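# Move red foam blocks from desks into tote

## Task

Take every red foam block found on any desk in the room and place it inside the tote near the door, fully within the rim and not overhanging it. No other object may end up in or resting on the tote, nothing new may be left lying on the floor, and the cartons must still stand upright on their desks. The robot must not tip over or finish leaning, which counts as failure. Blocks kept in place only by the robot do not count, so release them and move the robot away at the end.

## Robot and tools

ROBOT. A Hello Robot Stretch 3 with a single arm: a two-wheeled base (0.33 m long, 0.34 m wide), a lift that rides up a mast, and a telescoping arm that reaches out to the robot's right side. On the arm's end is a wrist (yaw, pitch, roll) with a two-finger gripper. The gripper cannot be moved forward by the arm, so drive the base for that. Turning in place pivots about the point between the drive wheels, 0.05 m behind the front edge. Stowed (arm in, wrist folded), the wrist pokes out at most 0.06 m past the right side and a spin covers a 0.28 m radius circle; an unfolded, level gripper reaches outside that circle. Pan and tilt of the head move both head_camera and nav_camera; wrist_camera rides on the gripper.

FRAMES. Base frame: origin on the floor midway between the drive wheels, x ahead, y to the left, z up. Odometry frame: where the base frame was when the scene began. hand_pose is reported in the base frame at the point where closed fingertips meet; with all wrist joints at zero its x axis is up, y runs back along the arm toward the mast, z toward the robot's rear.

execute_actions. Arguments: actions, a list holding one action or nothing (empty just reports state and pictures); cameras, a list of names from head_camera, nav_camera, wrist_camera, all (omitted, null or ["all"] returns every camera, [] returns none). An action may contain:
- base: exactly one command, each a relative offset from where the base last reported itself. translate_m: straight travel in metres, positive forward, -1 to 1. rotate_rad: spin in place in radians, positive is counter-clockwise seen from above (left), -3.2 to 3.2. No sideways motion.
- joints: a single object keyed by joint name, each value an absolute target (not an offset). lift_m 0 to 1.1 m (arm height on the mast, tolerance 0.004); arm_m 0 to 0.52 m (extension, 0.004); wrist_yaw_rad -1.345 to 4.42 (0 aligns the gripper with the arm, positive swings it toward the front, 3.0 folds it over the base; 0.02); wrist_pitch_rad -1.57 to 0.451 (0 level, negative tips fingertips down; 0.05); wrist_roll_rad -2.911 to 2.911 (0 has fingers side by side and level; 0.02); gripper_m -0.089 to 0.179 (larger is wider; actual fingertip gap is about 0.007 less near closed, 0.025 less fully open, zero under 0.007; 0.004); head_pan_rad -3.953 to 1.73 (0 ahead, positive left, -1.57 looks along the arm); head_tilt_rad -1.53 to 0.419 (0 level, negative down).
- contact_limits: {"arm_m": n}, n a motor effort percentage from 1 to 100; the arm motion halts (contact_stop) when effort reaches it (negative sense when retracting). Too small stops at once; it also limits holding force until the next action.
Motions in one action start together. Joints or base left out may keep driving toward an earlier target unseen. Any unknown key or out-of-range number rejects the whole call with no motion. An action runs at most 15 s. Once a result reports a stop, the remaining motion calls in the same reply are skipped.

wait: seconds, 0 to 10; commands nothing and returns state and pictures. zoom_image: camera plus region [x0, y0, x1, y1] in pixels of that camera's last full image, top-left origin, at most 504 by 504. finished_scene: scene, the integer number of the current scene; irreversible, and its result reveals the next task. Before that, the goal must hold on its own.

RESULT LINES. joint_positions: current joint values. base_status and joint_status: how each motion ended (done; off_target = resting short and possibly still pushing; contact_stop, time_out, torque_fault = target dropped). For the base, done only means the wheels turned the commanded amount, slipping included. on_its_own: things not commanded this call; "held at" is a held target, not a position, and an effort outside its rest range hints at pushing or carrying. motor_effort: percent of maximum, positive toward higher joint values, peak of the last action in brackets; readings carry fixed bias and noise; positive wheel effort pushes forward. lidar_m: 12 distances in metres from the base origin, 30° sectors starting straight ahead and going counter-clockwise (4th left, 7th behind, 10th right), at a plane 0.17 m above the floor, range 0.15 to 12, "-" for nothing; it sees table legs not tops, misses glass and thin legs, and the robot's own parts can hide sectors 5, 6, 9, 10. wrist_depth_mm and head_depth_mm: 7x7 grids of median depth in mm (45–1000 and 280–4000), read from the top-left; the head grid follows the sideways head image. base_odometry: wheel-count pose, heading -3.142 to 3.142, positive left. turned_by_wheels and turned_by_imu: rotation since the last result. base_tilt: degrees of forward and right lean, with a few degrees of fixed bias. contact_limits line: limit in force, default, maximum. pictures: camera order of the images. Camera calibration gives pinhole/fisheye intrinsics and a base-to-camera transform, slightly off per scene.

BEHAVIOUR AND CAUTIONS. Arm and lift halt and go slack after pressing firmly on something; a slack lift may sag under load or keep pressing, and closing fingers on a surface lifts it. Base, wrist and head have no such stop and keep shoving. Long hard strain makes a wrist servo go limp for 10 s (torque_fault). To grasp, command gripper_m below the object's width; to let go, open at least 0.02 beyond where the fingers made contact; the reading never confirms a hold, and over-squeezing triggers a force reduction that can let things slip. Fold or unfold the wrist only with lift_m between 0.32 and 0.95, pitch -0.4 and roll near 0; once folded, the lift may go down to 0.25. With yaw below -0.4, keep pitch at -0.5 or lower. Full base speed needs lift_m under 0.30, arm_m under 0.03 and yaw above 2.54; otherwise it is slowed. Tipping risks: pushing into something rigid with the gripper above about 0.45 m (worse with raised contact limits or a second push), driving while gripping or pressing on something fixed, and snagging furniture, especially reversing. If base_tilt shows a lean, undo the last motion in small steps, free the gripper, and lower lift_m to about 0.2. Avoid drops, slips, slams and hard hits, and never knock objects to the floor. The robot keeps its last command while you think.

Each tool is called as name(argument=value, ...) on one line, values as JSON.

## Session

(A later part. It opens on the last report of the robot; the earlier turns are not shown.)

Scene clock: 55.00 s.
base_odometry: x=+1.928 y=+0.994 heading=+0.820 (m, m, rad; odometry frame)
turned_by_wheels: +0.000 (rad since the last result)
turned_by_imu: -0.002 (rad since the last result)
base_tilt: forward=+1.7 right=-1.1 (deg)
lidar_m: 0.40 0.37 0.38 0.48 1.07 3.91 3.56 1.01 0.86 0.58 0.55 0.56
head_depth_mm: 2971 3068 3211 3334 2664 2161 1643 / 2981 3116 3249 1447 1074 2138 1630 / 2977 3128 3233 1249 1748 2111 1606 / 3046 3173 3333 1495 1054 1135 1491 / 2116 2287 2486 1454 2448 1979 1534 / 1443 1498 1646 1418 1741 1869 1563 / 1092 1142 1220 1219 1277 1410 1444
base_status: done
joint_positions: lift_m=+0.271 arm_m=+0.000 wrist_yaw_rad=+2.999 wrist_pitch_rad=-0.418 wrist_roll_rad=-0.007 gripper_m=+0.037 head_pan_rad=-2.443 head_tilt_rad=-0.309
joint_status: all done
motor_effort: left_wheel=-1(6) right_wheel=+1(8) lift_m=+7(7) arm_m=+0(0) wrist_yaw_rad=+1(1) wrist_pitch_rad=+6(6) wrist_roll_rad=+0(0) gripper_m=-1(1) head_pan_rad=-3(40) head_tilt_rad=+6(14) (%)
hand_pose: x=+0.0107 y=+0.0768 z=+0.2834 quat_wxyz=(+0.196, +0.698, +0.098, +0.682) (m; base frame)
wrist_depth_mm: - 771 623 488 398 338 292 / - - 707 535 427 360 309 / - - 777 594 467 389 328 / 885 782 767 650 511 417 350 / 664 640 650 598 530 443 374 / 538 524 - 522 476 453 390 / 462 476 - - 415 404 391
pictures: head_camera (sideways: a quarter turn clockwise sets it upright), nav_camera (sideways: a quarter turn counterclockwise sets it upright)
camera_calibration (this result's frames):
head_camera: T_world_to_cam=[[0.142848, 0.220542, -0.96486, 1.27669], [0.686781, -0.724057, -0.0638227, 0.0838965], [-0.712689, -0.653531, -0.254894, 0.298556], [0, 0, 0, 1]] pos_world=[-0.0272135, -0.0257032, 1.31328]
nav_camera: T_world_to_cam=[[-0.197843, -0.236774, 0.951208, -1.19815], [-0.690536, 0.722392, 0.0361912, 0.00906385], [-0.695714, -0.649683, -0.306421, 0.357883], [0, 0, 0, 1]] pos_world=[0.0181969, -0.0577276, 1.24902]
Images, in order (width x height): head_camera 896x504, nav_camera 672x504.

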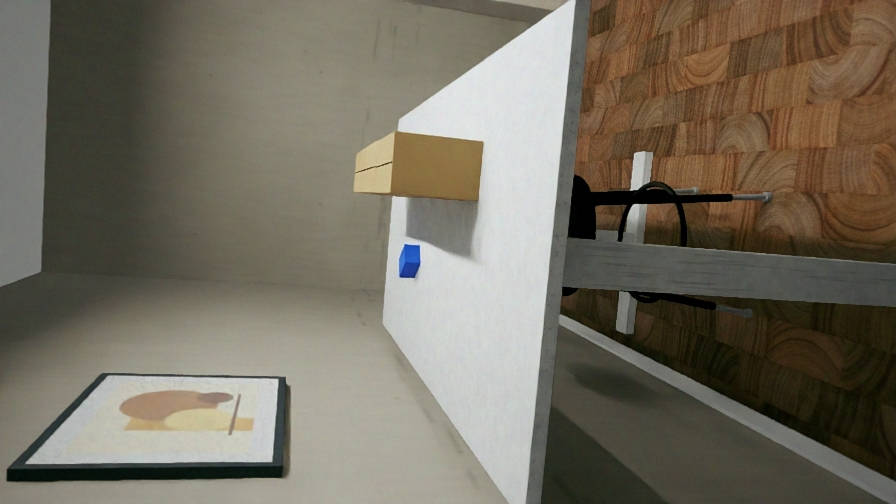

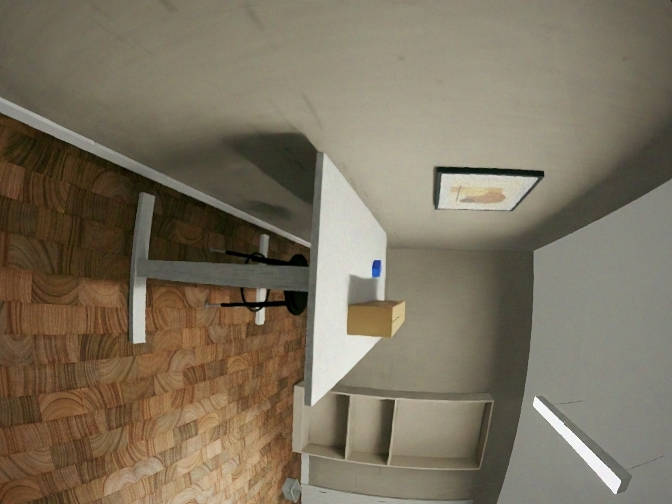

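execute_actions(actions=[{"base": {"rotate_rad": 2.15}, "joints": {"head_pan_rad": 0.0, "head_tilt_rad": -0.4}}], cameras=["head_camera", "nav_camera"])

Scene clock: 58.53 s.
base_odometry: x=+1.928 y=+0.994 heading=+2.970 (m, m, rad; odometry frame)
turned_by_wheels: +2.150 (rad since the last result)
turned_by_imu: +2.181 (rad since the last result)
base_tilt: forward=+1.6 right=-1.1 (deg)
lidar_m: 1.15 3.89 3.25 1.01 0.79 0.57 0.55 0.54 0.39 0.37 0.38 0.52
head_depth_mm: 1188 1142 1096 1058 1016 981 943 / 1861 1764 1649 1527 1275 1398 1332 / 3615 3768 3330 1877 1317 1882 1442 / 3707 3894 - 1835 1288 1808 1441 / 3678 3924 - 1550 1277 1716 1424 / 3691 3867 - 1465 1329 1836 1434 / 3682 3858 - 3836 2141 1822 1440
base_status: done
joint_positions: lift_m=+0.271 arm_m=+0.000 wrist_yaw_rad=+2.999 wrist_pitch_rad=-0.418 wrist_roll_rad=-0.007 gripper_m=+0.037 head_pan_rad=-0.007 head_tilt_rad=-0.395
joint_status: all done
motor_effort: left_wheel=-2(7) right_wheel=+2(12) lift_m=+7(7) arm_m=-1(1) wrist_yaw_rad=+1(1) wrist_pitch_rad=+6(6) wrist_roll_rad=+0(0) gripper_m=-1(0) head_pan_rad=+5(46) head_tilt_rad=-3(17) (%)
hand_pose: x=+0.0107 y=+0.0768 z=+0.2834 quat_wxyz=(+0.196, +0.698, +0.098, +0.682) (m; base frame)
wrist_depth_mm: 851 - - - - - - / 878 - - - - - - / 895 - - 989 941 895 843 / 794 798 776 740 706 682 660 / 665 641 642 601 593 562 539 / 541 529 - 526 477 467 453 / 462 475 - - 416 404 395
pictures: head_camera (sideways: a quarter turn clockwise sets it upright), nav_camera (sideways: a quarter turn counterclockwise sets it upright)
camera_calibration (this result's frames):
head_camera: T_world_to_cam=[[-0.333751, -0.0746855, -0.939698, 1.24673], [-0.058572, 0.996573, -0.0584029, 0.0813804], [0.94084, 0.035548, -0.336982, 0.395305], [0, 0, 0, 1]] pos_world=[0.0489464, -0.00204091, 1.30952]
nav_camera: T_world_to_cam=[[0.384774, 0.0513896, 0.921579, -1.16303], [0.06012, -0.997724, 0.0305346, 0.0118529], [0.921051, 0.0436565, -0.386988, 0.452871], [0, 0, 0, 1]] pos_world=[0.0296728, 0.0518227, 1.24671]
Images, in order (width x height): head_camera 896x504, nav_camera 672x504.

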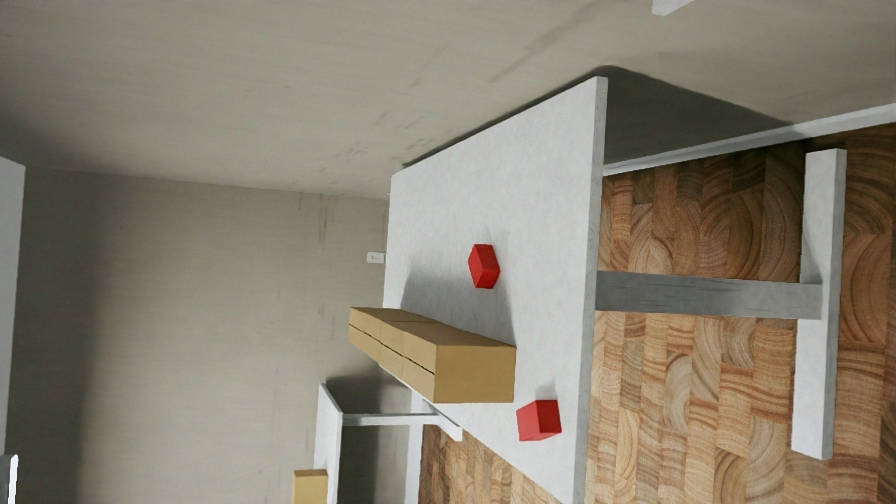

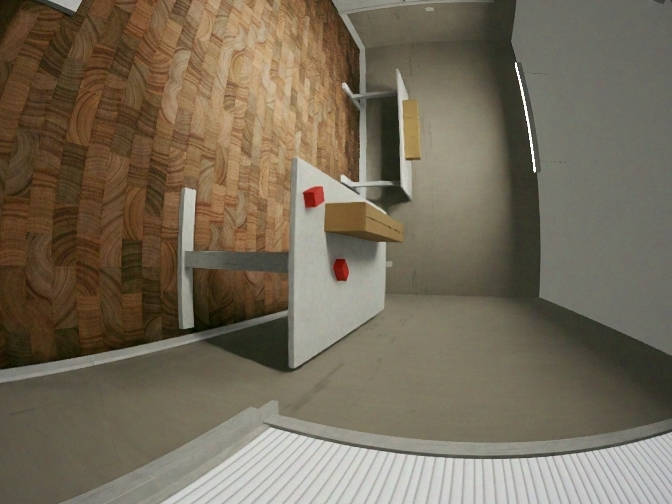

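zoom_image(camera="head_camera", region=[330, 200, 630, 470])

Region (330, 200, 630, 470) of head_camera's 896x504 image, scaled by 1.680, with more detail than that image has; it fills the top 454 rows of this view, and the rest is white.

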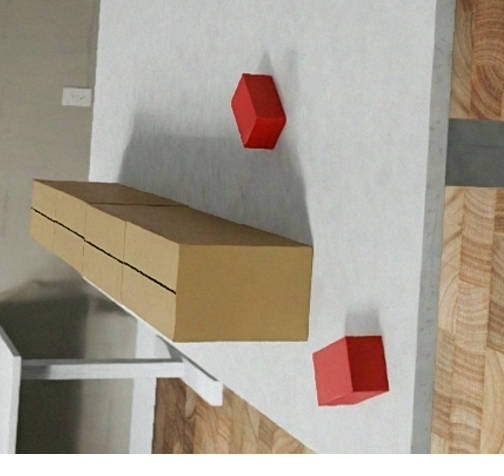

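execute_actions(actions=[{"base": {"translate_m": 0.70}, "joints": {"head_tilt_rad": -0.8}}], cameras=["head_camera"])

Scene clock: 78.57 s.
base_odometry: x=+1.238 y=+1.114 heading=+2.970 (m, m, rad; odometry frame)
turned_by_wheels: +0.000 (rad since the last result)
turned_by_imu: -0.004 (rad since the last result)
base_tilt: forward=+1.7 right=-1.1 (deg)
lidar_m: 0.44 3.23 3.29 3.15 1.27 1.31 1.26 0.52 0.38 0.36 0.37 0.50
head_depth_mm: 1137 1103 1054 907 717 632 946 / 1786 1526 1138 878 712 628 1139 / 3001 1608 1125 870 709 625 1135 / 3031 1582 1122 849 704 621 1135 / 3056 1401 1107 856 701 618 1112 / 3051 1051 843 800 696 628 1128 / 2919 3271 743 723 691 626 1125
base_status: done
joint_positions: lift_m=+0.271 arm_m=+0.000 wrist_yaw_rad=+2.999 wrist_pitch_rad=-0.418 wrist_roll_rad=-0.007 gripper_m=+0.037 head_pan_rad=-0.007 head_tilt_rad=-0.791
joint_status: all done
motor_effort: left_wheel=-1(5) right_wheel=+1(8) lift_m=+7(8) arm_m=-1(1) wrist_yaw_rad=+2(1) wrist_pitch_rad=+6(6) wrist_roll_rad=+0(0) gripper_m=+0(2) head_pan_rad=+4(5) head_tilt_rad=-5(40) (%)
hand_pose: x=+0.0106 y=+0.0768 z=+0.2834 quat_wxyz=(+0.196, +0.698, +0.098, +0.682) (m; base frame)
wrist_depth_mm: - - - - - - - / - - - - - - - / - - - 998 933 878 847 / 852 803 808 744 696 657 655 / 664 639 649 599 589 549 511 / 541 531 - 525 479 472 442 / 467 474 - - 416 401 394
pictures: head_camera (sideways: a quarter turn clockwise sets it upright)
camera_calibration (this result's frames):
head_camera: T_world_to_cam=[[-0.670063, -0.0724857, -0.738757, 0.986745], [-0.0762546, 0.996677, -0.0286284, 0.0427026], [0.738377, 0.0371508, -0.673364, 0.834209], [0, 0, 0, 1]] pos_world=[0.0484766, -0.00202726, 1.29191]
Images, in order (width x height): head_camera 896x504.

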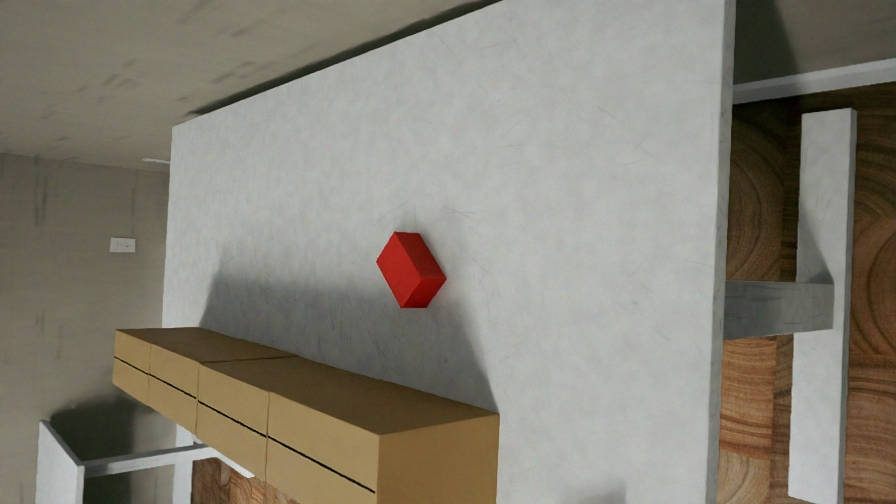

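execute_actions(actions=[{"base": {"translate_m": 0.08}, "joints": {"lift_m": 0.93}}], cameras=[])

execute_actions(actions=[{"base": {"rotate_rad": 1.55}, "joints": {"head_pan_rad": -1.57, "head_tilt_rad": -0.85}}], cameras=["head_camera", "nav_camera"])

Scene clock: 91.70 s.
base_odometry: x=+1.159 y=+1.128 heading=+2.970 (m, m, rad; odometry frame)
turned_by_wheels: +0.000 (rad since the last result)
turned_by_imu: -0.002 (rad since the last result)
base_tilt: forward=+1.7 right=-1.1 (deg)
lidar_m: 0.36 3.16 3.26 3.14 1.33 1.39 1.33 0.52 0.37 0.36 0.37 0.50
head_depth_mm: 1137 1095 1058 907 716 604 837 / 1776 1540 1142 877 713 600 1078 / 2897 1605 1123 870 707 596 1071 / 2959 1578 1116 822 704 593 1065 / 2966 1400 1102 832 699 590 889 / 2988 1049 856 799 696 588 1060 / 2827 3194 742 639 683 584 1076
base_status: done
joint_positions: lift_m=+0.929 arm_m=+0.000 wrist_yaw_rad=+2.999 wrist_pitch_rad=-0.418 wrist_roll_rad=-0.007 gripper_m=+0.037 head_pan_rad=-0.007 head_tilt_rad=-0.791
joint_status: all done
motor_effort: left_wheel=-1(5) right_wheel=+1(7) lift_m=+31(29) arm_m=+0(0) wrist_yaw_rad=+1(2) wrist_pitch_rad=+6(6) wrist_roll_rad=+0(0) gripper_m=-1(1) head_pan_rad=+4(4) head_tilt_rad=-6(5) (%)
hand_pose: x=+0.0106 y=+0.0769 z=+0.9420 quat_wxyz=(+0.195, +0.698, +0.098, +0.682) (m; base frame)
wrist_depth_mm: - - - - - - - / - - - - - - - / - - - - - - 492 / - - - - 633 528 504 / - - - - - 468 459 / - - - - - 415 385 / - - - - - - 335
pictures: none
No camera images: the call's "cameras" was empty. Leave "cameras" out to get every camera's image.

Scene clock: 95.10 s.
base_odometry: x=+1.159 y=+1.128 heading=-1.764 (m, m, rad; odometry frame)
turned_by_wheels: +1.550 (rad since the last result)
turned_by_imu: +1.581 (rad since the last result)
base_tilt: forward=+1.7 right=-1.1 (deg)
lidar_m: 3.13 1.33 1.40 1.34 0.52 0.37 0.36 0.37 0.50 0.36 3.16 3.25
head_depth_mm: 1223 1181 1045 855 - - 965 / 1998 1426 1045 822 - 548 1116 / 2997 1403 1034 819 - - - / 2963 1381 1026 795 - - - / 2877 1246 1016 808 - 543 1098 / 2975 924 772 762 684 560 1112 / 3003 2884 683 655 666 570 1111
base_status: done
joint_positions: lift_m=+0.929 arm_m=+0.000 wrist_yaw_rad=+2.999 wrist_pitch_rad=-0.418 wrist_roll_rad=-0.007 gripper_m=+0.037 head_pan_rad=-1.563 head_tilt_rad=-0.840
joint_status: all done
motor_effort: left_wheel=-1(6) right_wheel=+2(6) lift_m=+31(31) arm_m=-1(0) wrist_yaw_rad=+1(1) wrist_pitch_rad=+6(6) wrist_roll_rad=+0(0) gripper_m=+1(2) head_pan_rad=-4(45) head_tilt_rad=-6(15) (%)
hand_pose: x=+0.0106 y=+0.0768 z=+0.9420 quat_wxyz=(+0.195, +0.698, +0.098, +0.682) (m; base frame)
wrist_depth_mm: - - - - - - - / 569 - - - - - - / 568 - - - - - - / 505 723 - - - - - / 511 743 - - - - - / 499 750 - - - - - / 479 728 - - - - -
pictures: head_camera (sideways: a quarter turn clockwise sets it upright), nav_camera (sideways: a quarter turn counterclockwise sets it upright)
camera_calibration (this result's frames):
head_camera: T_world_to_cam=[[-0.0825067, 0.703979, -0.705413, 0.939705], [0.995451, 0.0920489, -0.0245685, 0.0308778], [0.0476368, -0.704231, -0.708371, 0.883955], [0, 0, 0, 1]] pos_world=[0.00468581, -0.0418663, 1.28981]
nav_camera: T_world_to_cam=[[0.0598696, -0.742593, 0.667061, -0.829224], [-0.996673, -0.081491, -0.00126559, 0.0597083], [0.0552993, -0.664766, -0.745002, 0.923914], [0, 0, 0, 1]] pos_world=[0.0580631, 0.00327648, 1.24154]
Images, in order (width x height): head_camera 896x504, nav_camera 672x504.

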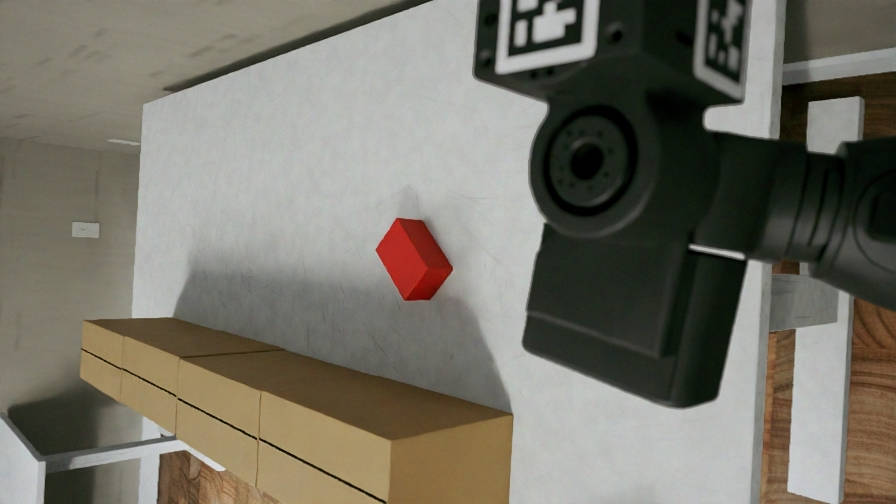

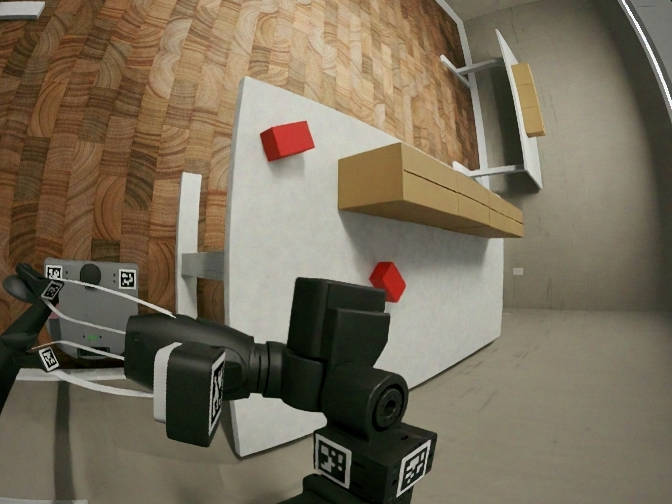

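execute_actions(actions=[{"joints": {"wrist_yaw_rad": 0.0, "arm_m": 0.2}}], cameras=["wrist_camera"])

execute_actions(actions=[{"joints": {"wrist_pitch_rad": -1.57, "arm_m": 0.40, "gripper_m": 0.15, "lift_m": 0.98}}])

Scene clock: 99.33 s.
base_odometry: x=+1.159 y=+1.128 heading=-1.764 (m, m, rad; odometry frame)
turned_by_wheels: +0.000 (rad since the last result)
turned_by_imu: -0.001 (rad since the last result)
base_tilt: forward=+1.7 right=-1.1 (deg)
lidar_m: 3.12 1.33 1.39 1.34 0.52 0.37 0.36 0.37 0.50 0.36 3.15 3.25
head_depth_mm: 1224 1183 - 795 685 585 965 / 1987 1561 - 786 682 582 1115 / 3005 1428 - 774 681 581 1116 / 3014 1384 1062 794 675 577 1097 / 2918 1249 1015 808 671 574 1095 / 2970 926 772 761 669 572 1118 / 2964 2927 683 655 664 570 1107
base_status: not commanded
joint_positions: lift_m=+0.929 arm_m=+0.200 wrist_yaw_rad=+0.002 wrist_pitch_rad=-0.418 wrist_roll_rad=-0.007 gripper_m=+0.037 head_pan_rad=-1.563 head_tilt_rad=-0.840
joint_status: all done
motor_effort: left_wheel=-2(2) right_wheel=+2(2) lift_m=+31(32) arm_m=+3(5) wrist_yaw_rad=-2(4) wrist_pitch_rad=+6(6) wrist_roll_rad=+0(0) gripper_m=+0(1) head_pan_rad=-3(3) head_tilt_rad=-7(7) (%)
hand_pose: x=-0.0210 y=-0.5691 z=+0.9420 quat_wxyz=(+0.695, +0.148, -0.689, -0.146) (m; base frame)
wrist_depth_mm: - - - - 804 475 336 / - 794 - - 854 491 345 / - 501 820 840 764 514 352 / 343 431 652 622 599 527 363 / 288 408 524 505 497 471 375 / 267 389 442 401 402 394 368 / 261 357 345 348 353 338 337
pictures: wrist_camera
camera_calibration (this result's frames):
wrist_camera: T_world_to_cam=[[-0.988513, 0.119292, -0.0928004, 0.131971], [0.143764, 0.552729, -0.820867, 1.11963], [-0.0466292, -0.824779, -0.56353, 0.228671], [0, 0, 0, 1]] pos_world=[-0.0198453, -0.445992, 1.06018]
Images, in order (width x height): wrist_camera 644x364.

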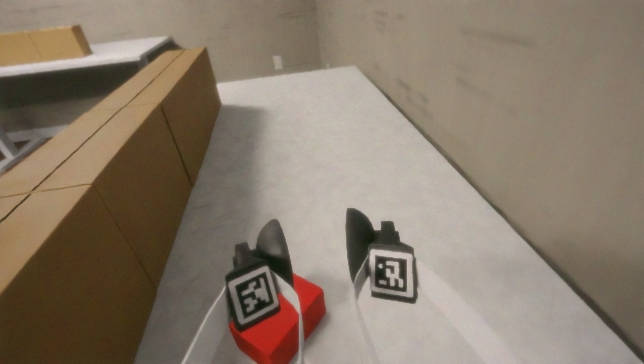

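Scene clock: 102.03 s.
base_odometry: x=+1.159 y=+1.128 heading=-1.764 (m, m, rad; odometry frame)
turned_by_wheels: +0.000 (rad since the last result)
turned_by_imu: +0.000 (rad since the last result)
base_tilt: forward=+1.8 right=-1.1 (deg)
lidar_m: 3.12 1.33 1.39 1.33 0.52 0.37 0.36 0.37 0.50 0.36 3.14 3.26
head_depth_mm: - 1286 1045 830 687 585 965 / - 1279 1038 801 681 581 1114 / 2885 - 960 819 678 580 1116 / 2997 1380 1019 795 675 576 1102 / 2903 1246 1019 807 672 574 1096 / 2970 921 770 760 669 571 1116 / 2973 2918 682 655 665 570 1109
base_status: not commanded
joint_positions: lift_m=+0.979 arm_m=+0.400 wrist_yaw_rad=+0.000 wrist_pitch_rad=-1.556 wrist_roll_rad=-0.007 gripper_m=+0.150 head_pan_rad=-1.563 head_tilt_rad=-0.840
joint_status: all done
joint sent to its limit — the command would take wrist_pitch_rad past its lower limit, so that joint was sent only as far as its limit.
motor_effort: left_wheel=-1(2) right_wheel=+2(2) lift_m=+31(34) arm_m=+4(3) wrist_yaw_rad=+0(3) wrist_pitch_rad=-2(6) wrist_roll_rad=+0(0) gripper_m=-1(81) head_pan_rad=-3(3) head_tilt_rad=-7(6) (%)
hand_pose: x=-0.0216 y=-0.5244 z=+0.8614 quat_wxyz=(+0.506, +0.498, -0.501, -0.495) (m; base frame)
wrist_depth_mm: 270 274 239 288 294 300 308 / 276 279 253 295 301 310 316 / 281 287 293 300 308 316 325 / 285 296 300 309 317 326 332 / 275 302 310 318 323 331 339 / 304 309 317 325 333 343 351 / 312 - 326 334 347 351 362
pictures: head_camera (sideways: a quarter turn clockwise sets it upright), nav_camera (sideways: a quarter turn counterclockwise sets it upright), wrist_camera
camera_calibration (this result's frames):
head_camera: T_world_to_cam=[[-0.0823887, 0.704167, -0.705238, 0.939478], [0.995467, 0.0918864, -0.0245476, 0.0308506], [0.0475162, -0.704064, -0.708545, 0.884182], [0, 0, 0, 1]] pos_world=[0.0046787, -0.0418631, 1.2898]
nav_camera: T_world_to_cam=[[0.059745, -0.742768, 0.666878, -0.828984], [-0.996687, -0.0813218, -0.0012838, 0.0597321], [0.0551853, -0.664592, -0.745166, 0.924128], [0, 0, 0, 1]] pos_world=[0.0580636, 0.00328259, 1.24154]
wrist_camera: T_world_to_cam=[[-0.988168, 0.135534, 0.0717894, -0.0146878], [0.145399, 0.976794, 0.157263, 0.408691], [-0.048809, 0.165841, -0.984944, 1.10257], [0, 0, 0, 1]] pos_world=[-0.0201219, -0.580068, 1.02275]
Images, in order (width x height): head_camera 896x504, nav_camera 672x504, wrist_camera 644x364.

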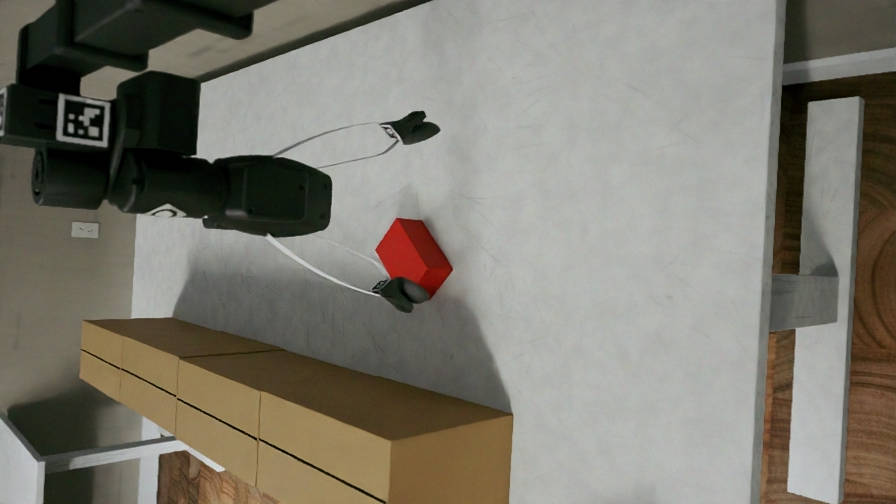

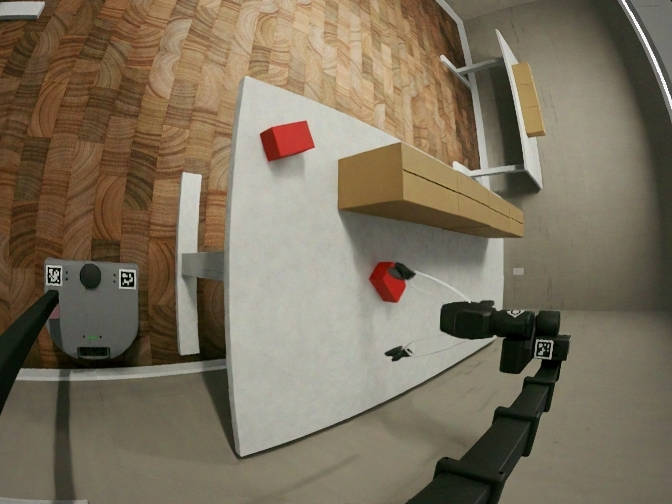

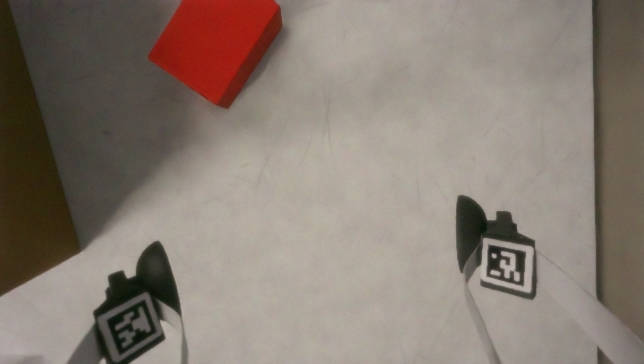

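execute_actions(actions=[{"base": {"translate_m": 0.055}, "joints": {"wrist_pitch_rad": -1.42, "arm_m": 0.503, "wrist_roll_rad": 0.7, "lift_m": 0.95}}], cameras=["head_camera", "wrist_camera"])

Scene clock: 113.57 s.
base_odometry: x=+1.149 y=+1.074 heading=-1.764 (m, m, rad; odometry frame)
turned_by_wheels: +0.000 (rad since the last result)
turned_by_imu: -0.001 (rad since the last result)
base_tilt: forward=+1.7 right=-1.0 (deg)
lidar_m: 3.06 1.29 1.40 1.34 0.60 0.43 0.41 0.43 0.58 0.36 3.14 3.21
head_depth_mm: 1336 - 1023 827 685 585 1081 / 2249 1336 1039 824 683 581 1116 / 2877 - 1001 797 680 580 1102 / 3008 1448 994 794 675 578 1082 / 2900 1032 947 790 672 574 1108 / 3029 972 688 665 668 572 1112 / 3016 2935 709 654 665 569 1111
base_status: done
joint_positions: lift_m=+0.951 arm_m=+0.503 wrist_yaw_rad=+0.000 wrist_pitch_rad=-1.421 wrist_roll_rad=+0.695 gripper_m=+0.150 head_pan_rad=-1.563 head_tilt_rad=-0.840
joint_status: all done
motor_effort: left_wheel=-1(3) right_wheel=+2(8) lift_m=+7(24) arm_m=+4(4) wrist_yaw_rad=+0(0) wrist_pitch_rad=+0(2) wrist_roll_rad=+2(3) gripper_m=+1(0) head_pan_rad=-4(4) head_tilt_rad=-7(6) (%)
hand_pose: x=-0.0216 y=-0.6619 z=+0.8325 quat_wxyz=(+0.322, +0.277, -0.686, -0.591) (m; base frame)
wrist_depth_mm: 277 274 273 272 270 268 266 / 278 279 276 274 273 273 271 / 283 281 281 276 276 275 272 / 285 284 281 235 277 277 275 / 287 286 285 238 280 280 276 / 242 288 288 285 285 283 281 / 211 - 290 290 287 285 285
pictures: head_camera (sideways: a quarter turn clockwise sets it upright), wrist_camera
camera_calibration (this result's frames):
head_camera: T_world_to_cam=[[-0.0823686, 0.704175, -0.705232, 0.93947], [0.99547, 0.091858, -0.0245469, 0.0308496], [0.0474959, -0.704059, -0.708551, 0.88419], [0, 0, 0, 1]] pos_world=[0.0046775, -0.041863, 1.2898]
wrist_camera: T_world_to_cam=[[-0.667914, 0.74331, -0.0371793, 0.505944], [0.740071, 0.668623, 0.0723788, 0.427083], [0.0786588, 0.0208275, -0.996684, 1.01341], [0, 0, 0, 1]] pos_world=[-0.0578578, -0.682737, 0.997945]
Images, in order (width x height): head_camera 896x504, wrist_camera 644x364.

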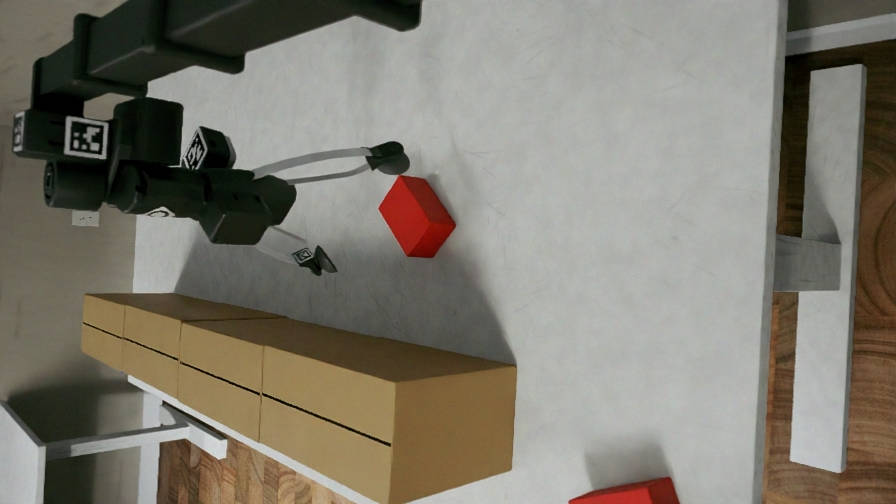

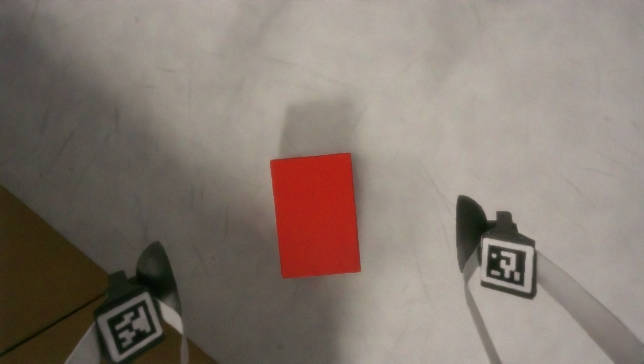

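execute_actions(actions=[{"joints": {"lift_m": 0.862, "gripper_m": 0.13, "arm_m": 0.506}}], cameras=["head_camera", "wrist_camera"])

Scene clock: 117.63 s.
base_odometry: x=+1.149 y=+1.074 heading=-1.764 (m, m, rad; odometry frame)
turned_by_wheels: +0.000 (rad since the last result)
turned_by_imu: -0.001 (rad since the last result)
base_tilt: forward=+1.8 right=-1.0 (deg)
lidar_m: 3.06 1.29 1.39 1.34 0.60 0.43 0.41 0.43 0.58 0.36 3.13 3.20
head_depth_mm: 1415 1314 - - - 578 1107 / 2313 - 1002 825 683 583 1113 / 2989 - 962 797 678 580 1105 / 3029 1377 1022 794 676 577 1083 / 2930 1034 949 786 671 575 1108 / 3051 969 688 667 667 573 1114 / 2963 2944 709 653 665 569 1112
base_status: not commanded
joint_positions: lift_m=+0.863 arm_m=+0.506 wrist_yaw_rad=+0.000 wrist_pitch_rad=-1.421 wrist_roll_rad=+0.695 gripper_m=+0.130 head_pan_rad=-1.563 head_tilt_rad=-0.840
joint_status: all done
motor_effort: left_wheel=-1(1) right_wheel=+2(2) lift_m=+7(5) arm_m=+4(3) wrist_yaw_rad=-1(1) wrist_pitch_rad=+0(0) wrist_roll_rad=+2(2) gripper_m=+0(75) head_pan_rad=-3(3) head_tilt_rad=-6(6) (%)
hand_pose: x=-0.0216 y=-0.6649 z=+0.7445 quat_wxyz=(+0.322, +0.277, -0.686, -0.591) (m; base frame)
wrist_depth_mm: 189 187 186 185 184 183 181 / 190 189 188 188 186 184 183 / 192 191 189 188 187 186 184 / 194 193 191 145 189 189 187 / 196 195 194 147 192 190 189 / 198 197 195 148 193 193 191 / 200 199 197 149 196 194 193
pictures: head_camera (sideways: a quarter turn clockwise sets it upright), wrist_camera
camera_calibration (this result's frames):
head_camera: T_world_to_cam=[[-0.0823686, 0.704175, -0.705232, 0.93947], [0.99547, 0.091858, -0.0245469, 0.0308496], [0.0474959, -0.704059, -0.708551, 0.88419], [0, 0, 0, 1]] pos_world=[0.0046775, -0.041863, 1.2898]
wrist_camera: T_world_to_cam=[[-0.667913, 0.74331, -0.0371795, 0.504904], [0.740071, 0.668623, 0.0723787, 0.43546], [0.0786588, 0.0208272, -0.996684, 0.925757], [0, 0, 0, 1]] pos_world=[-0.0578578, -0.685739, 0.909942]
Images, in order (width x height): head_camera 896x504, wrist_camera 644x364.

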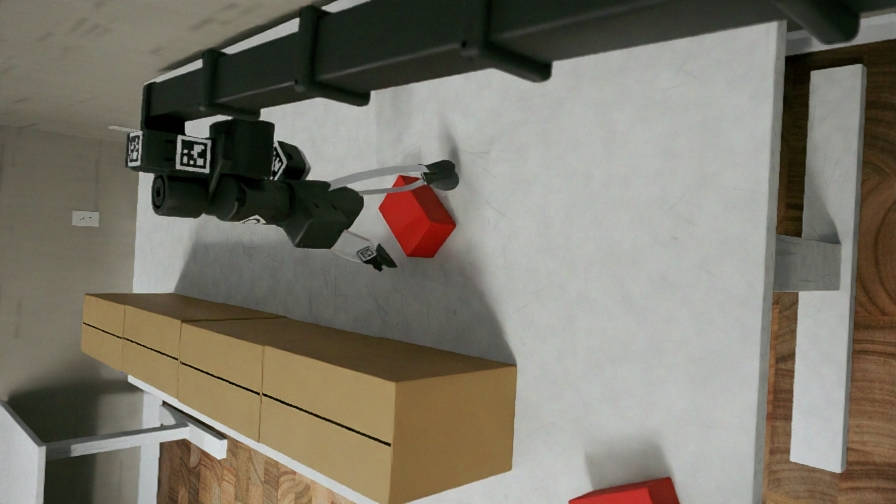

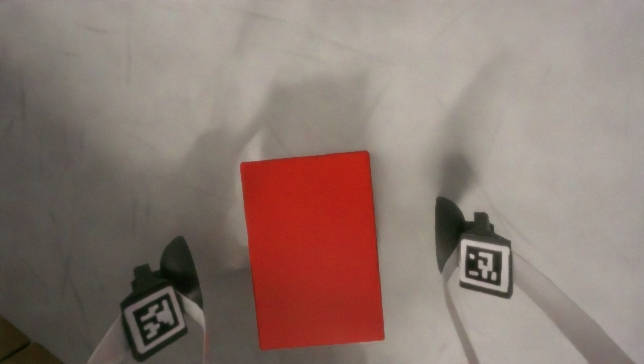

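execute_actions(actions=[{"joints": {"gripper_m": 0.03}}], cameras=["wrist_camera"])

Scene clock: 119.87 s.
base_odometry: x=+1.149 y=+1.074 heading=-1.764 (m, m, rad; odometry frame)
turned_by_wheels: +0.000 (rad since the last result)
turned_by_imu: +0.000 (rad since the last result)
base_tilt: forward=+1.7 right=-1.0 (deg)
lidar_m: 3.05 1.29 1.40 1.34 0.60 0.43 0.41 0.43 0.58 0.36 3.13 3.20
head_depth_mm: 1413 1312 - - - 579 1102 / 2314 - 1005 822 682 583 1112 / 3004 - 979 796 679 579 1111 / 2998 1382 1020 792 675 577 1086 / 2918 1033 945 788 670 574 1106 / 3003 967 688 667 669 572 1113 / 2974 2920 710 652 664 569 1112
base_status: not commanded
joint_positions: lift_m=+0.863 arm_m=+0.506 wrist_yaw_rad=+0.000 wrist_pitch_rad=-1.421 wrist_roll_rad=+0.695 gripper_m=+0.031 head_pan_rad=-1.563 head_tilt_rad=-0.840
joint_status: all done
motor_effort: left_wheel=-1(1) right_wheel=+2(2) lift_m=+7(7) arm_m=+3(4) wrist_yaw_rad=+0(0) wrist_pitch_rad=+0(0) wrist_roll_rad=+2(1) gripper_m=-14(87) head_pan_rad=-3(3) head_tilt_rad=-6(6) (%)
hand_pose: x=-0.0216 y=-0.6650 z=+0.7445 quat_wxyz=(+0.322, +0.277, -0.686, -0.591) (m; base frame)
wrist_depth_mm: 188 187 186 185 183 183 182 / 190 189 188 187 185 184 183 / 192 191 190 189 188 186 185 / 194 193 192 142 189 188 188 / 195 196 194 144 190 191 189 / 198 196 171 146 193 193 191 / 201 199 197 147 195 195 193
pictures: wrist_camera
camera_calibration (this result's frames):
wrist_camera: T_world_to_cam=[[-0.667914, 0.743299, -0.0373835, 0.505101], [0.74007, 0.668643, 0.0721952, 0.435657], [0.0786589, 0.0205538, -0.99669, 0.925585], [0, 0, 0, 1]] pos_world=[-0.0578578, -0.685765, 0.909951]
Images, in order (width x height): wrist_camera 644x364.

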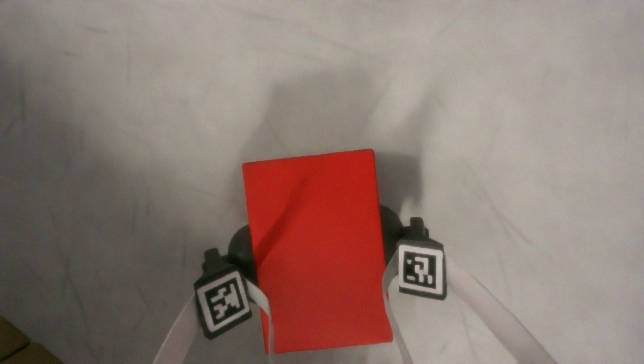

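execute_actions(actions=[{"joints": {"lift_m": 0.90, "gripper_m": 0.015}}], cameras=["wrist_camera"])

Scene clock: 123.00 s.
base_odometry: x=+1.149 y=+1.074 heading=-1.764 (m, m, rad; odometry frame)
turned_by_wheels: +0.000 (rad since the last result)
turned_by_imu: -0.001 (rad since the last result)
base_tilt: forward=+1.7 right=-1.1 (deg)
lidar_m: 3.08 1.29 1.39 1.34 0.60 0.43 0.41 0.43 0.58 0.36 3.12 3.20
head_depth_mm: 1411 1265 - - 670 584 1083 / 2312 - 1035 824 683 583 1109 / 2933 - 990 796 678 580 1106 / 2969 1388 1006 789 676 576 1084 / 2898 1035 947 785 672 574 1111 / 3001 969 687 666 669 572 1111 / 2990 2923 709 653 663 569 1114
base_status: not commanded
joint_positions: lift_m=+0.899 arm_m=+0.506 wrist_yaw_rad=+0.000 wrist_pitch_rad=-1.421 wrist_roll_rad=+0.695 gripper_m=+0.016 head_pan_rad=-1.563 head_tilt_rad=-0.840
joint_status: all done
motor_effort: left_wheel=-1(1) right_wheel=+2(2) lift_m=+31(33) arm_m=+3(4) wrist_yaw_rad=-1(1) wrist_pitch_rad=+0(0) wrist_roll_rad=+2(2) gripper_m=-18(75) head_pan_rad=-4(4) head_tilt_rad=-6(6) (%)
hand_pose: x=-0.0216 y=-0.6650 z=+0.7810 quat_wxyz=(+0.322, +0.277, -0.686, -0.591) (m; base frame)
wrist_depth_mm: 225 224 222 221 219 218 217 / 228 227 224 223 222 220 219 / 230 227 227 225 224 223 221 / 233 231 228 141 226 225 224 / 233 233 231 142 228 227 225 / 235 234 232 144 230 229 228 / 212 237 237 146 233 232 230
pictures: wrist_camera
camera_calibration (this result's frames):
wrist_camera: T_world_to_cam=[[-0.667914, 0.743299, -0.0373835, 0.506467], [0.74007, 0.668643, 0.0721952, 0.433022], [0.0786589, 0.0205538, -0.99669, 0.961971], [0, 0, 0, 1]] pos_world=[-0.0578578, -0.685766, 0.946458]
Images, in order (width x height): wrist_camera 644x364.

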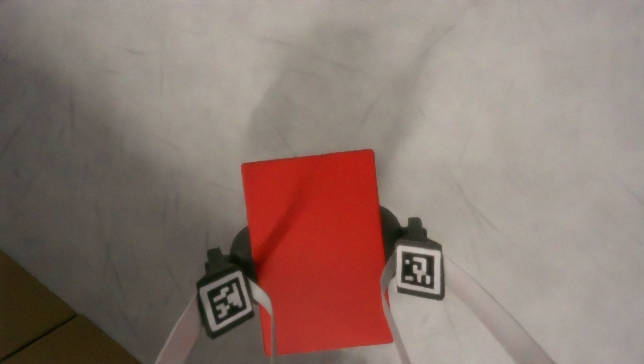

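execute_actions(actions=[{"joints": {"arm_m": 0.0, "wrist_roll_rad": 0.0, "wrist_pitch_rad": -0.4}}], cameras=["wrist_camera"])

execute_actions(actions=[{"base": {"translate_m": 0.3}, "joints": {"wrist_yaw_rad": 2.8, "head_pan_rad": -1.57, "head_tilt_rad": -1.2}}], cameras=["nav_camera", "wrist_camera"])

Scene clock: 132.03 s.
base_odometry: x=+1.149 y=+1.074 heading=-1.764 (m, m, rad; odometry frame)
turned_by_wheels: +0.000 (rad since the last result)
turned_by_imu: -0.001 (rad since the last result)
base_tilt: forward=+1.7 right=-1.1 (deg)
lidar_m: 3.07 1.29 1.40 1.34 0.60 0.43 0.41 0.43 0.58 0.36 3.13 3.21
head_depth_mm: 1415 1291 1051 830 730 - - / 2297 1413 1040 826 718 - - / 2995 1396 1031 841 - - - / 3003 1378 1021 837 - 570 1089 / 2875 1032 948 787 673 575 1108 / 3038 971 687 669 668 573 1114 / 3005 2904 711 654 665 569 1109
base_status: not commanded
joint_positions: lift_m=+0.899 arm_m=+0.001 wrist_yaw_rad=+0.000 wrist_pitch_rad=-0.422 wrist_roll_rad=+0.004 gripper_m=+0.016 head_pan_rad=-1.563 head_tilt_rad=-0.840
joint_status: all done
motor_effort: left_wheel=-1(1) right_wheel=+2(2) lift_m=+31(32) arm_m=-3(5) wrist_yaw_rad=-1(0) wrist_pitch_rad=+7(7) wrist_roll_rad=-2(2) gripper_m=-19(18) head_pan_rad=-4(3) head_tilt_rad=-7(7) (%)
hand_pose: x=-0.0214 y=-0.3695 z=+0.9111 quat_wxyz=(+0.690, +0.148, -0.693, -0.149) (m; base frame)
wrist_depth_mm: - - - - 921 551 389 / - 649 - - 916 568 402 / - 391 714 752 699 601 417 / 287 309 504 141 534 514 430 / 297 319 441 143 439 422 400 / 379 350 367 144 342 362 344 / 361 351 326 146 311 312 300
pictures: wrist_camera
camera_calibration (this result's frames):
wrist_camera: T_world_to_cam=[[-0.986678, 0.126142, -0.102735, 0.1165], [0.156035, 0.555087, -0.817026, 0.981569], [-0.0460349, -0.822172, -0.567374, 0.38039], [0, 0, 0, 1]] pos_world=[-0.0207002, -0.246805, 1.02976]
Images, in order (width x height): wrist_camera 644x364.

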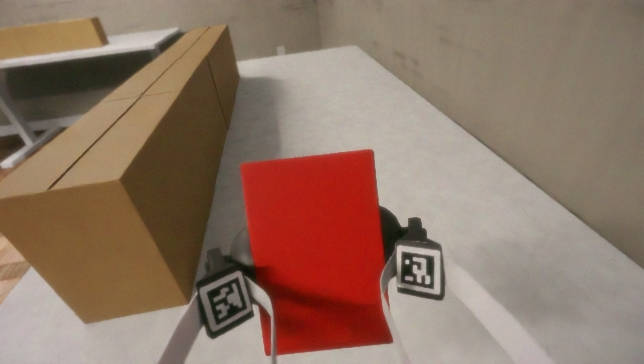

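Scene clock: 136.20 s.
base_odometry: x=+1.091 y=+0.779 heading=-1.764 (m, m, rad; odometry frame)
turned_by_wheels: +0.000 (rad since the last result)
turned_by_imu: -0.002 (rad since the last result)
base_tilt: forward=+1.7 right=-1.1 (deg)
lidar_m: 2.76 1.47 1.08 1.34 1.04 0.75 0.72 0.74 0.45 1.62 3.51 2.90
head_depth_mm: 628 624 - - 1253 1188 1101 / 589 568 677 - 1254 1203 1083 / 763 702 694 - - - - / 870 762 706 - - - - / 1991 1759 1594 1358 1287 - 1095 / 1996 1761 1569 1413 1289 1179 1095 / 2018 1748 1565 1416 1283 1179 1109
base_status: done
joint_positions: lift_m=+0.899 arm_m=+0.001 wrist_yaw_rad=+2.798 wrist_pitch_rad=-0.422 wrist_roll_rad=+0.004 gripper_m=+0.016 head_pan_rad=-1.563 head_tilt_rad=-1.185
joint_status: all done
motor_effort: left_wheel=-1(2) right_wheel=+1(6) lift_m=+31(31) arm_m=-4(3) wrist_yaw_rad=+2(7) wrist_pitch_rad=+7(7) wrist_roll_rad=-2(2) gripper_m=-19(18) head_pan_rad=-4(1) head_tilt_rad=-9(40) (%)
hand_pose: x=+0.0542 y=+0.0653 z=+0.9111 quat_wxyz=(+0.264, +0.708, +0.027, +0.655) (m; base frame)
wrist_depth_mm: - - - - - - - / - - - - - - - / - - - - - - - / - - - 141 - - - / - - - 142 - - - / - - - 144 - - - / - - - 145 - - -
pictures: nav_camera (sideways: a quarter turn counterclockwise sets it upright), wrist_camera
camera_calibration (this result's frames):
nav_camera: T_world_to_cam=[[0.0610815, -0.924722, 0.375711, -0.449689], [-0.996728, -0.0764764, -0.0261845, 0.092144], [0.0529464, -0.372882, -0.926367, 1.15967], [0, 0, 0, 1]] pos_world=[0.05791, 0.0236286, 1.24564]
wrist_camera: T_world_to_cam=[[0.886315, -0.451542, -0.102745, 0.072509], [-0.334079, -0.469827, -0.817101, 0.822027], [0.320683, 0.758533, -0.567265, 0.618132], [0, 0, 0, 1]] pos_world=[0.0121318, -0.0499225, 1.02977]
Images, in order (width x height): nav_camera 672x504, wrist_camera 644x364.

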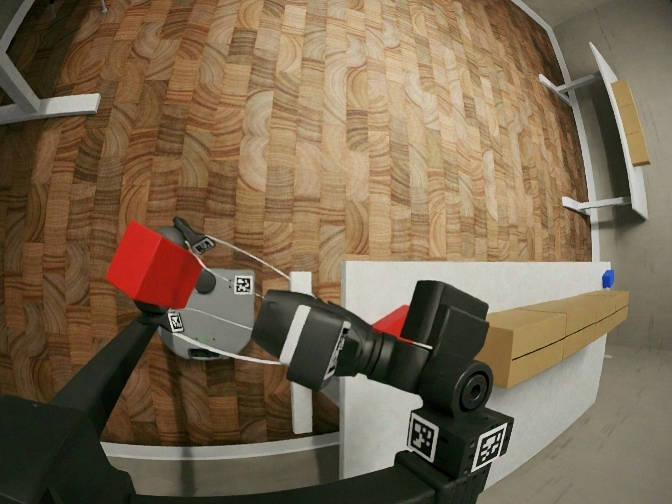

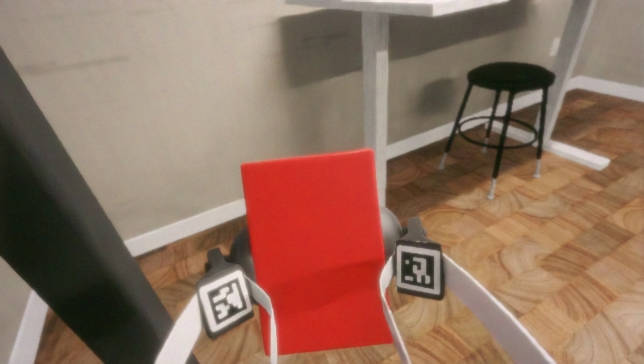

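execute_actions(actions=[{"base": {"translate_m": 0.6}, "joints": {"lift_m": 0.285, "head_pan_rad": -0.5, "head_tilt_rad": -0.6}}], cameras=["head_camera", "wrist_camera"])

Scene clock: 144.27 s.
base_odometry: x=+0.976 y=+0.190 heading=-1.764 (m, m, rad; odometry frame)
turned_by_wheels: +0.000 (rad since the last result)
turned_by_imu: -0.004 (rad since the last result)
base_tilt: forward=+1.7 right=-1.1 (deg)
lidar_m: 2.15 1.22 1.00 0.87 1.40 1.38 1.32 0.94 1.81 2.96 3.23 2.33
head_depth_mm: 2714 3057 3446 2656 1964 1563 1290 / 2539 2879 3227 2614 1946 1552 1281 / 2452 2705 3000 2557 1909 1538 1277 / 2323 2573 2856 2538 1900 1528 1268 / 2107 2300 2571 2526 1898 1511 1260 / 2087 2257 2499 2387 1881 1504 1250 / 2002 2156 2342 2360 1853 1491 1245
base_status: done
joint_positions: lift_m=+0.286 arm_m=+0.001 wrist_yaw_rad=+2.799 wrist_pitch_rad=-0.421 wrist_roll_rad=+0.004 gripper_m=+0.016 head_pan_rad=-0.507 head_tilt_rad=-0.605
joint_status: all done
motor_effort: left_wheel=-2(5) right_wheel=+1(8) lift_m=+7(28) arm_m=-3(3) wrist_yaw_rad=+1(3) wrist_pitch_rad=+7(7) wrist_roll_rad=-2(2) gripper_m=-19(17) head_pan_rad=+4(43) head_tilt_rad=+5(44) (%)
hand_pose: x=+0.0541 y=+0.0654 z=+0.2977 quat_wxyz=(+0.264, +0.708, +0.027, +0.655) (m; base frame)
wrist_depth_mm: - - - - - - - / - - - - - - - / - - - - 951 891 854 / - 841 744 141 728 695 662 / - 665 631 142 590 569 553 / - 569 330 144 465 482 465 / 478 - - 145 422 421 408
pictures: head_camera (sideways: a quarter turn clockwise sets it upright), wrist_camera
camera_calibration (this result's frames):
head_camera: T_world_to_cam=[[-0.493408, 0.185933, -0.849693, 1.13029], [0.416972, 0.90788, -0.0434653, 0.0590186], [0.763337, -0.375744, -0.525484, 0.641679], [0, 0, 0, 1]] pos_world=[0.043266, -0.0226326, 1.30015]
wrist_camera: T_world_to_cam=[[0.886632, -0.450899, -0.102831, 0.00961045], [-0.333586, -0.46952, -0.817479, 0.320938], [0.320319, 0.759106, -0.566705, 0.269944], [0, 0, 0, 1]] pos_world=[0.0120715, -0.0498955, 0.416327]
Images, in order (width x height): head_camera 896x504, wrist_camera 644x364.

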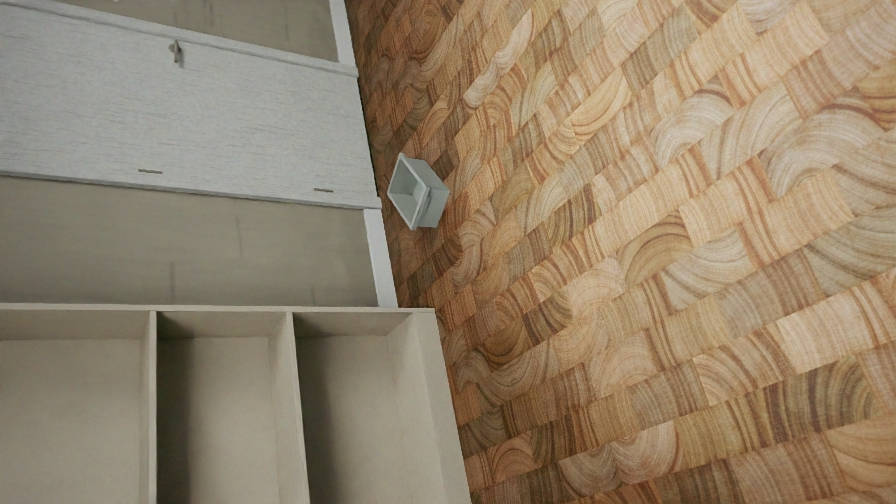

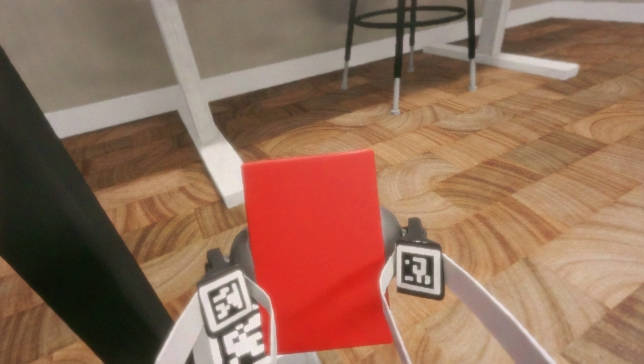

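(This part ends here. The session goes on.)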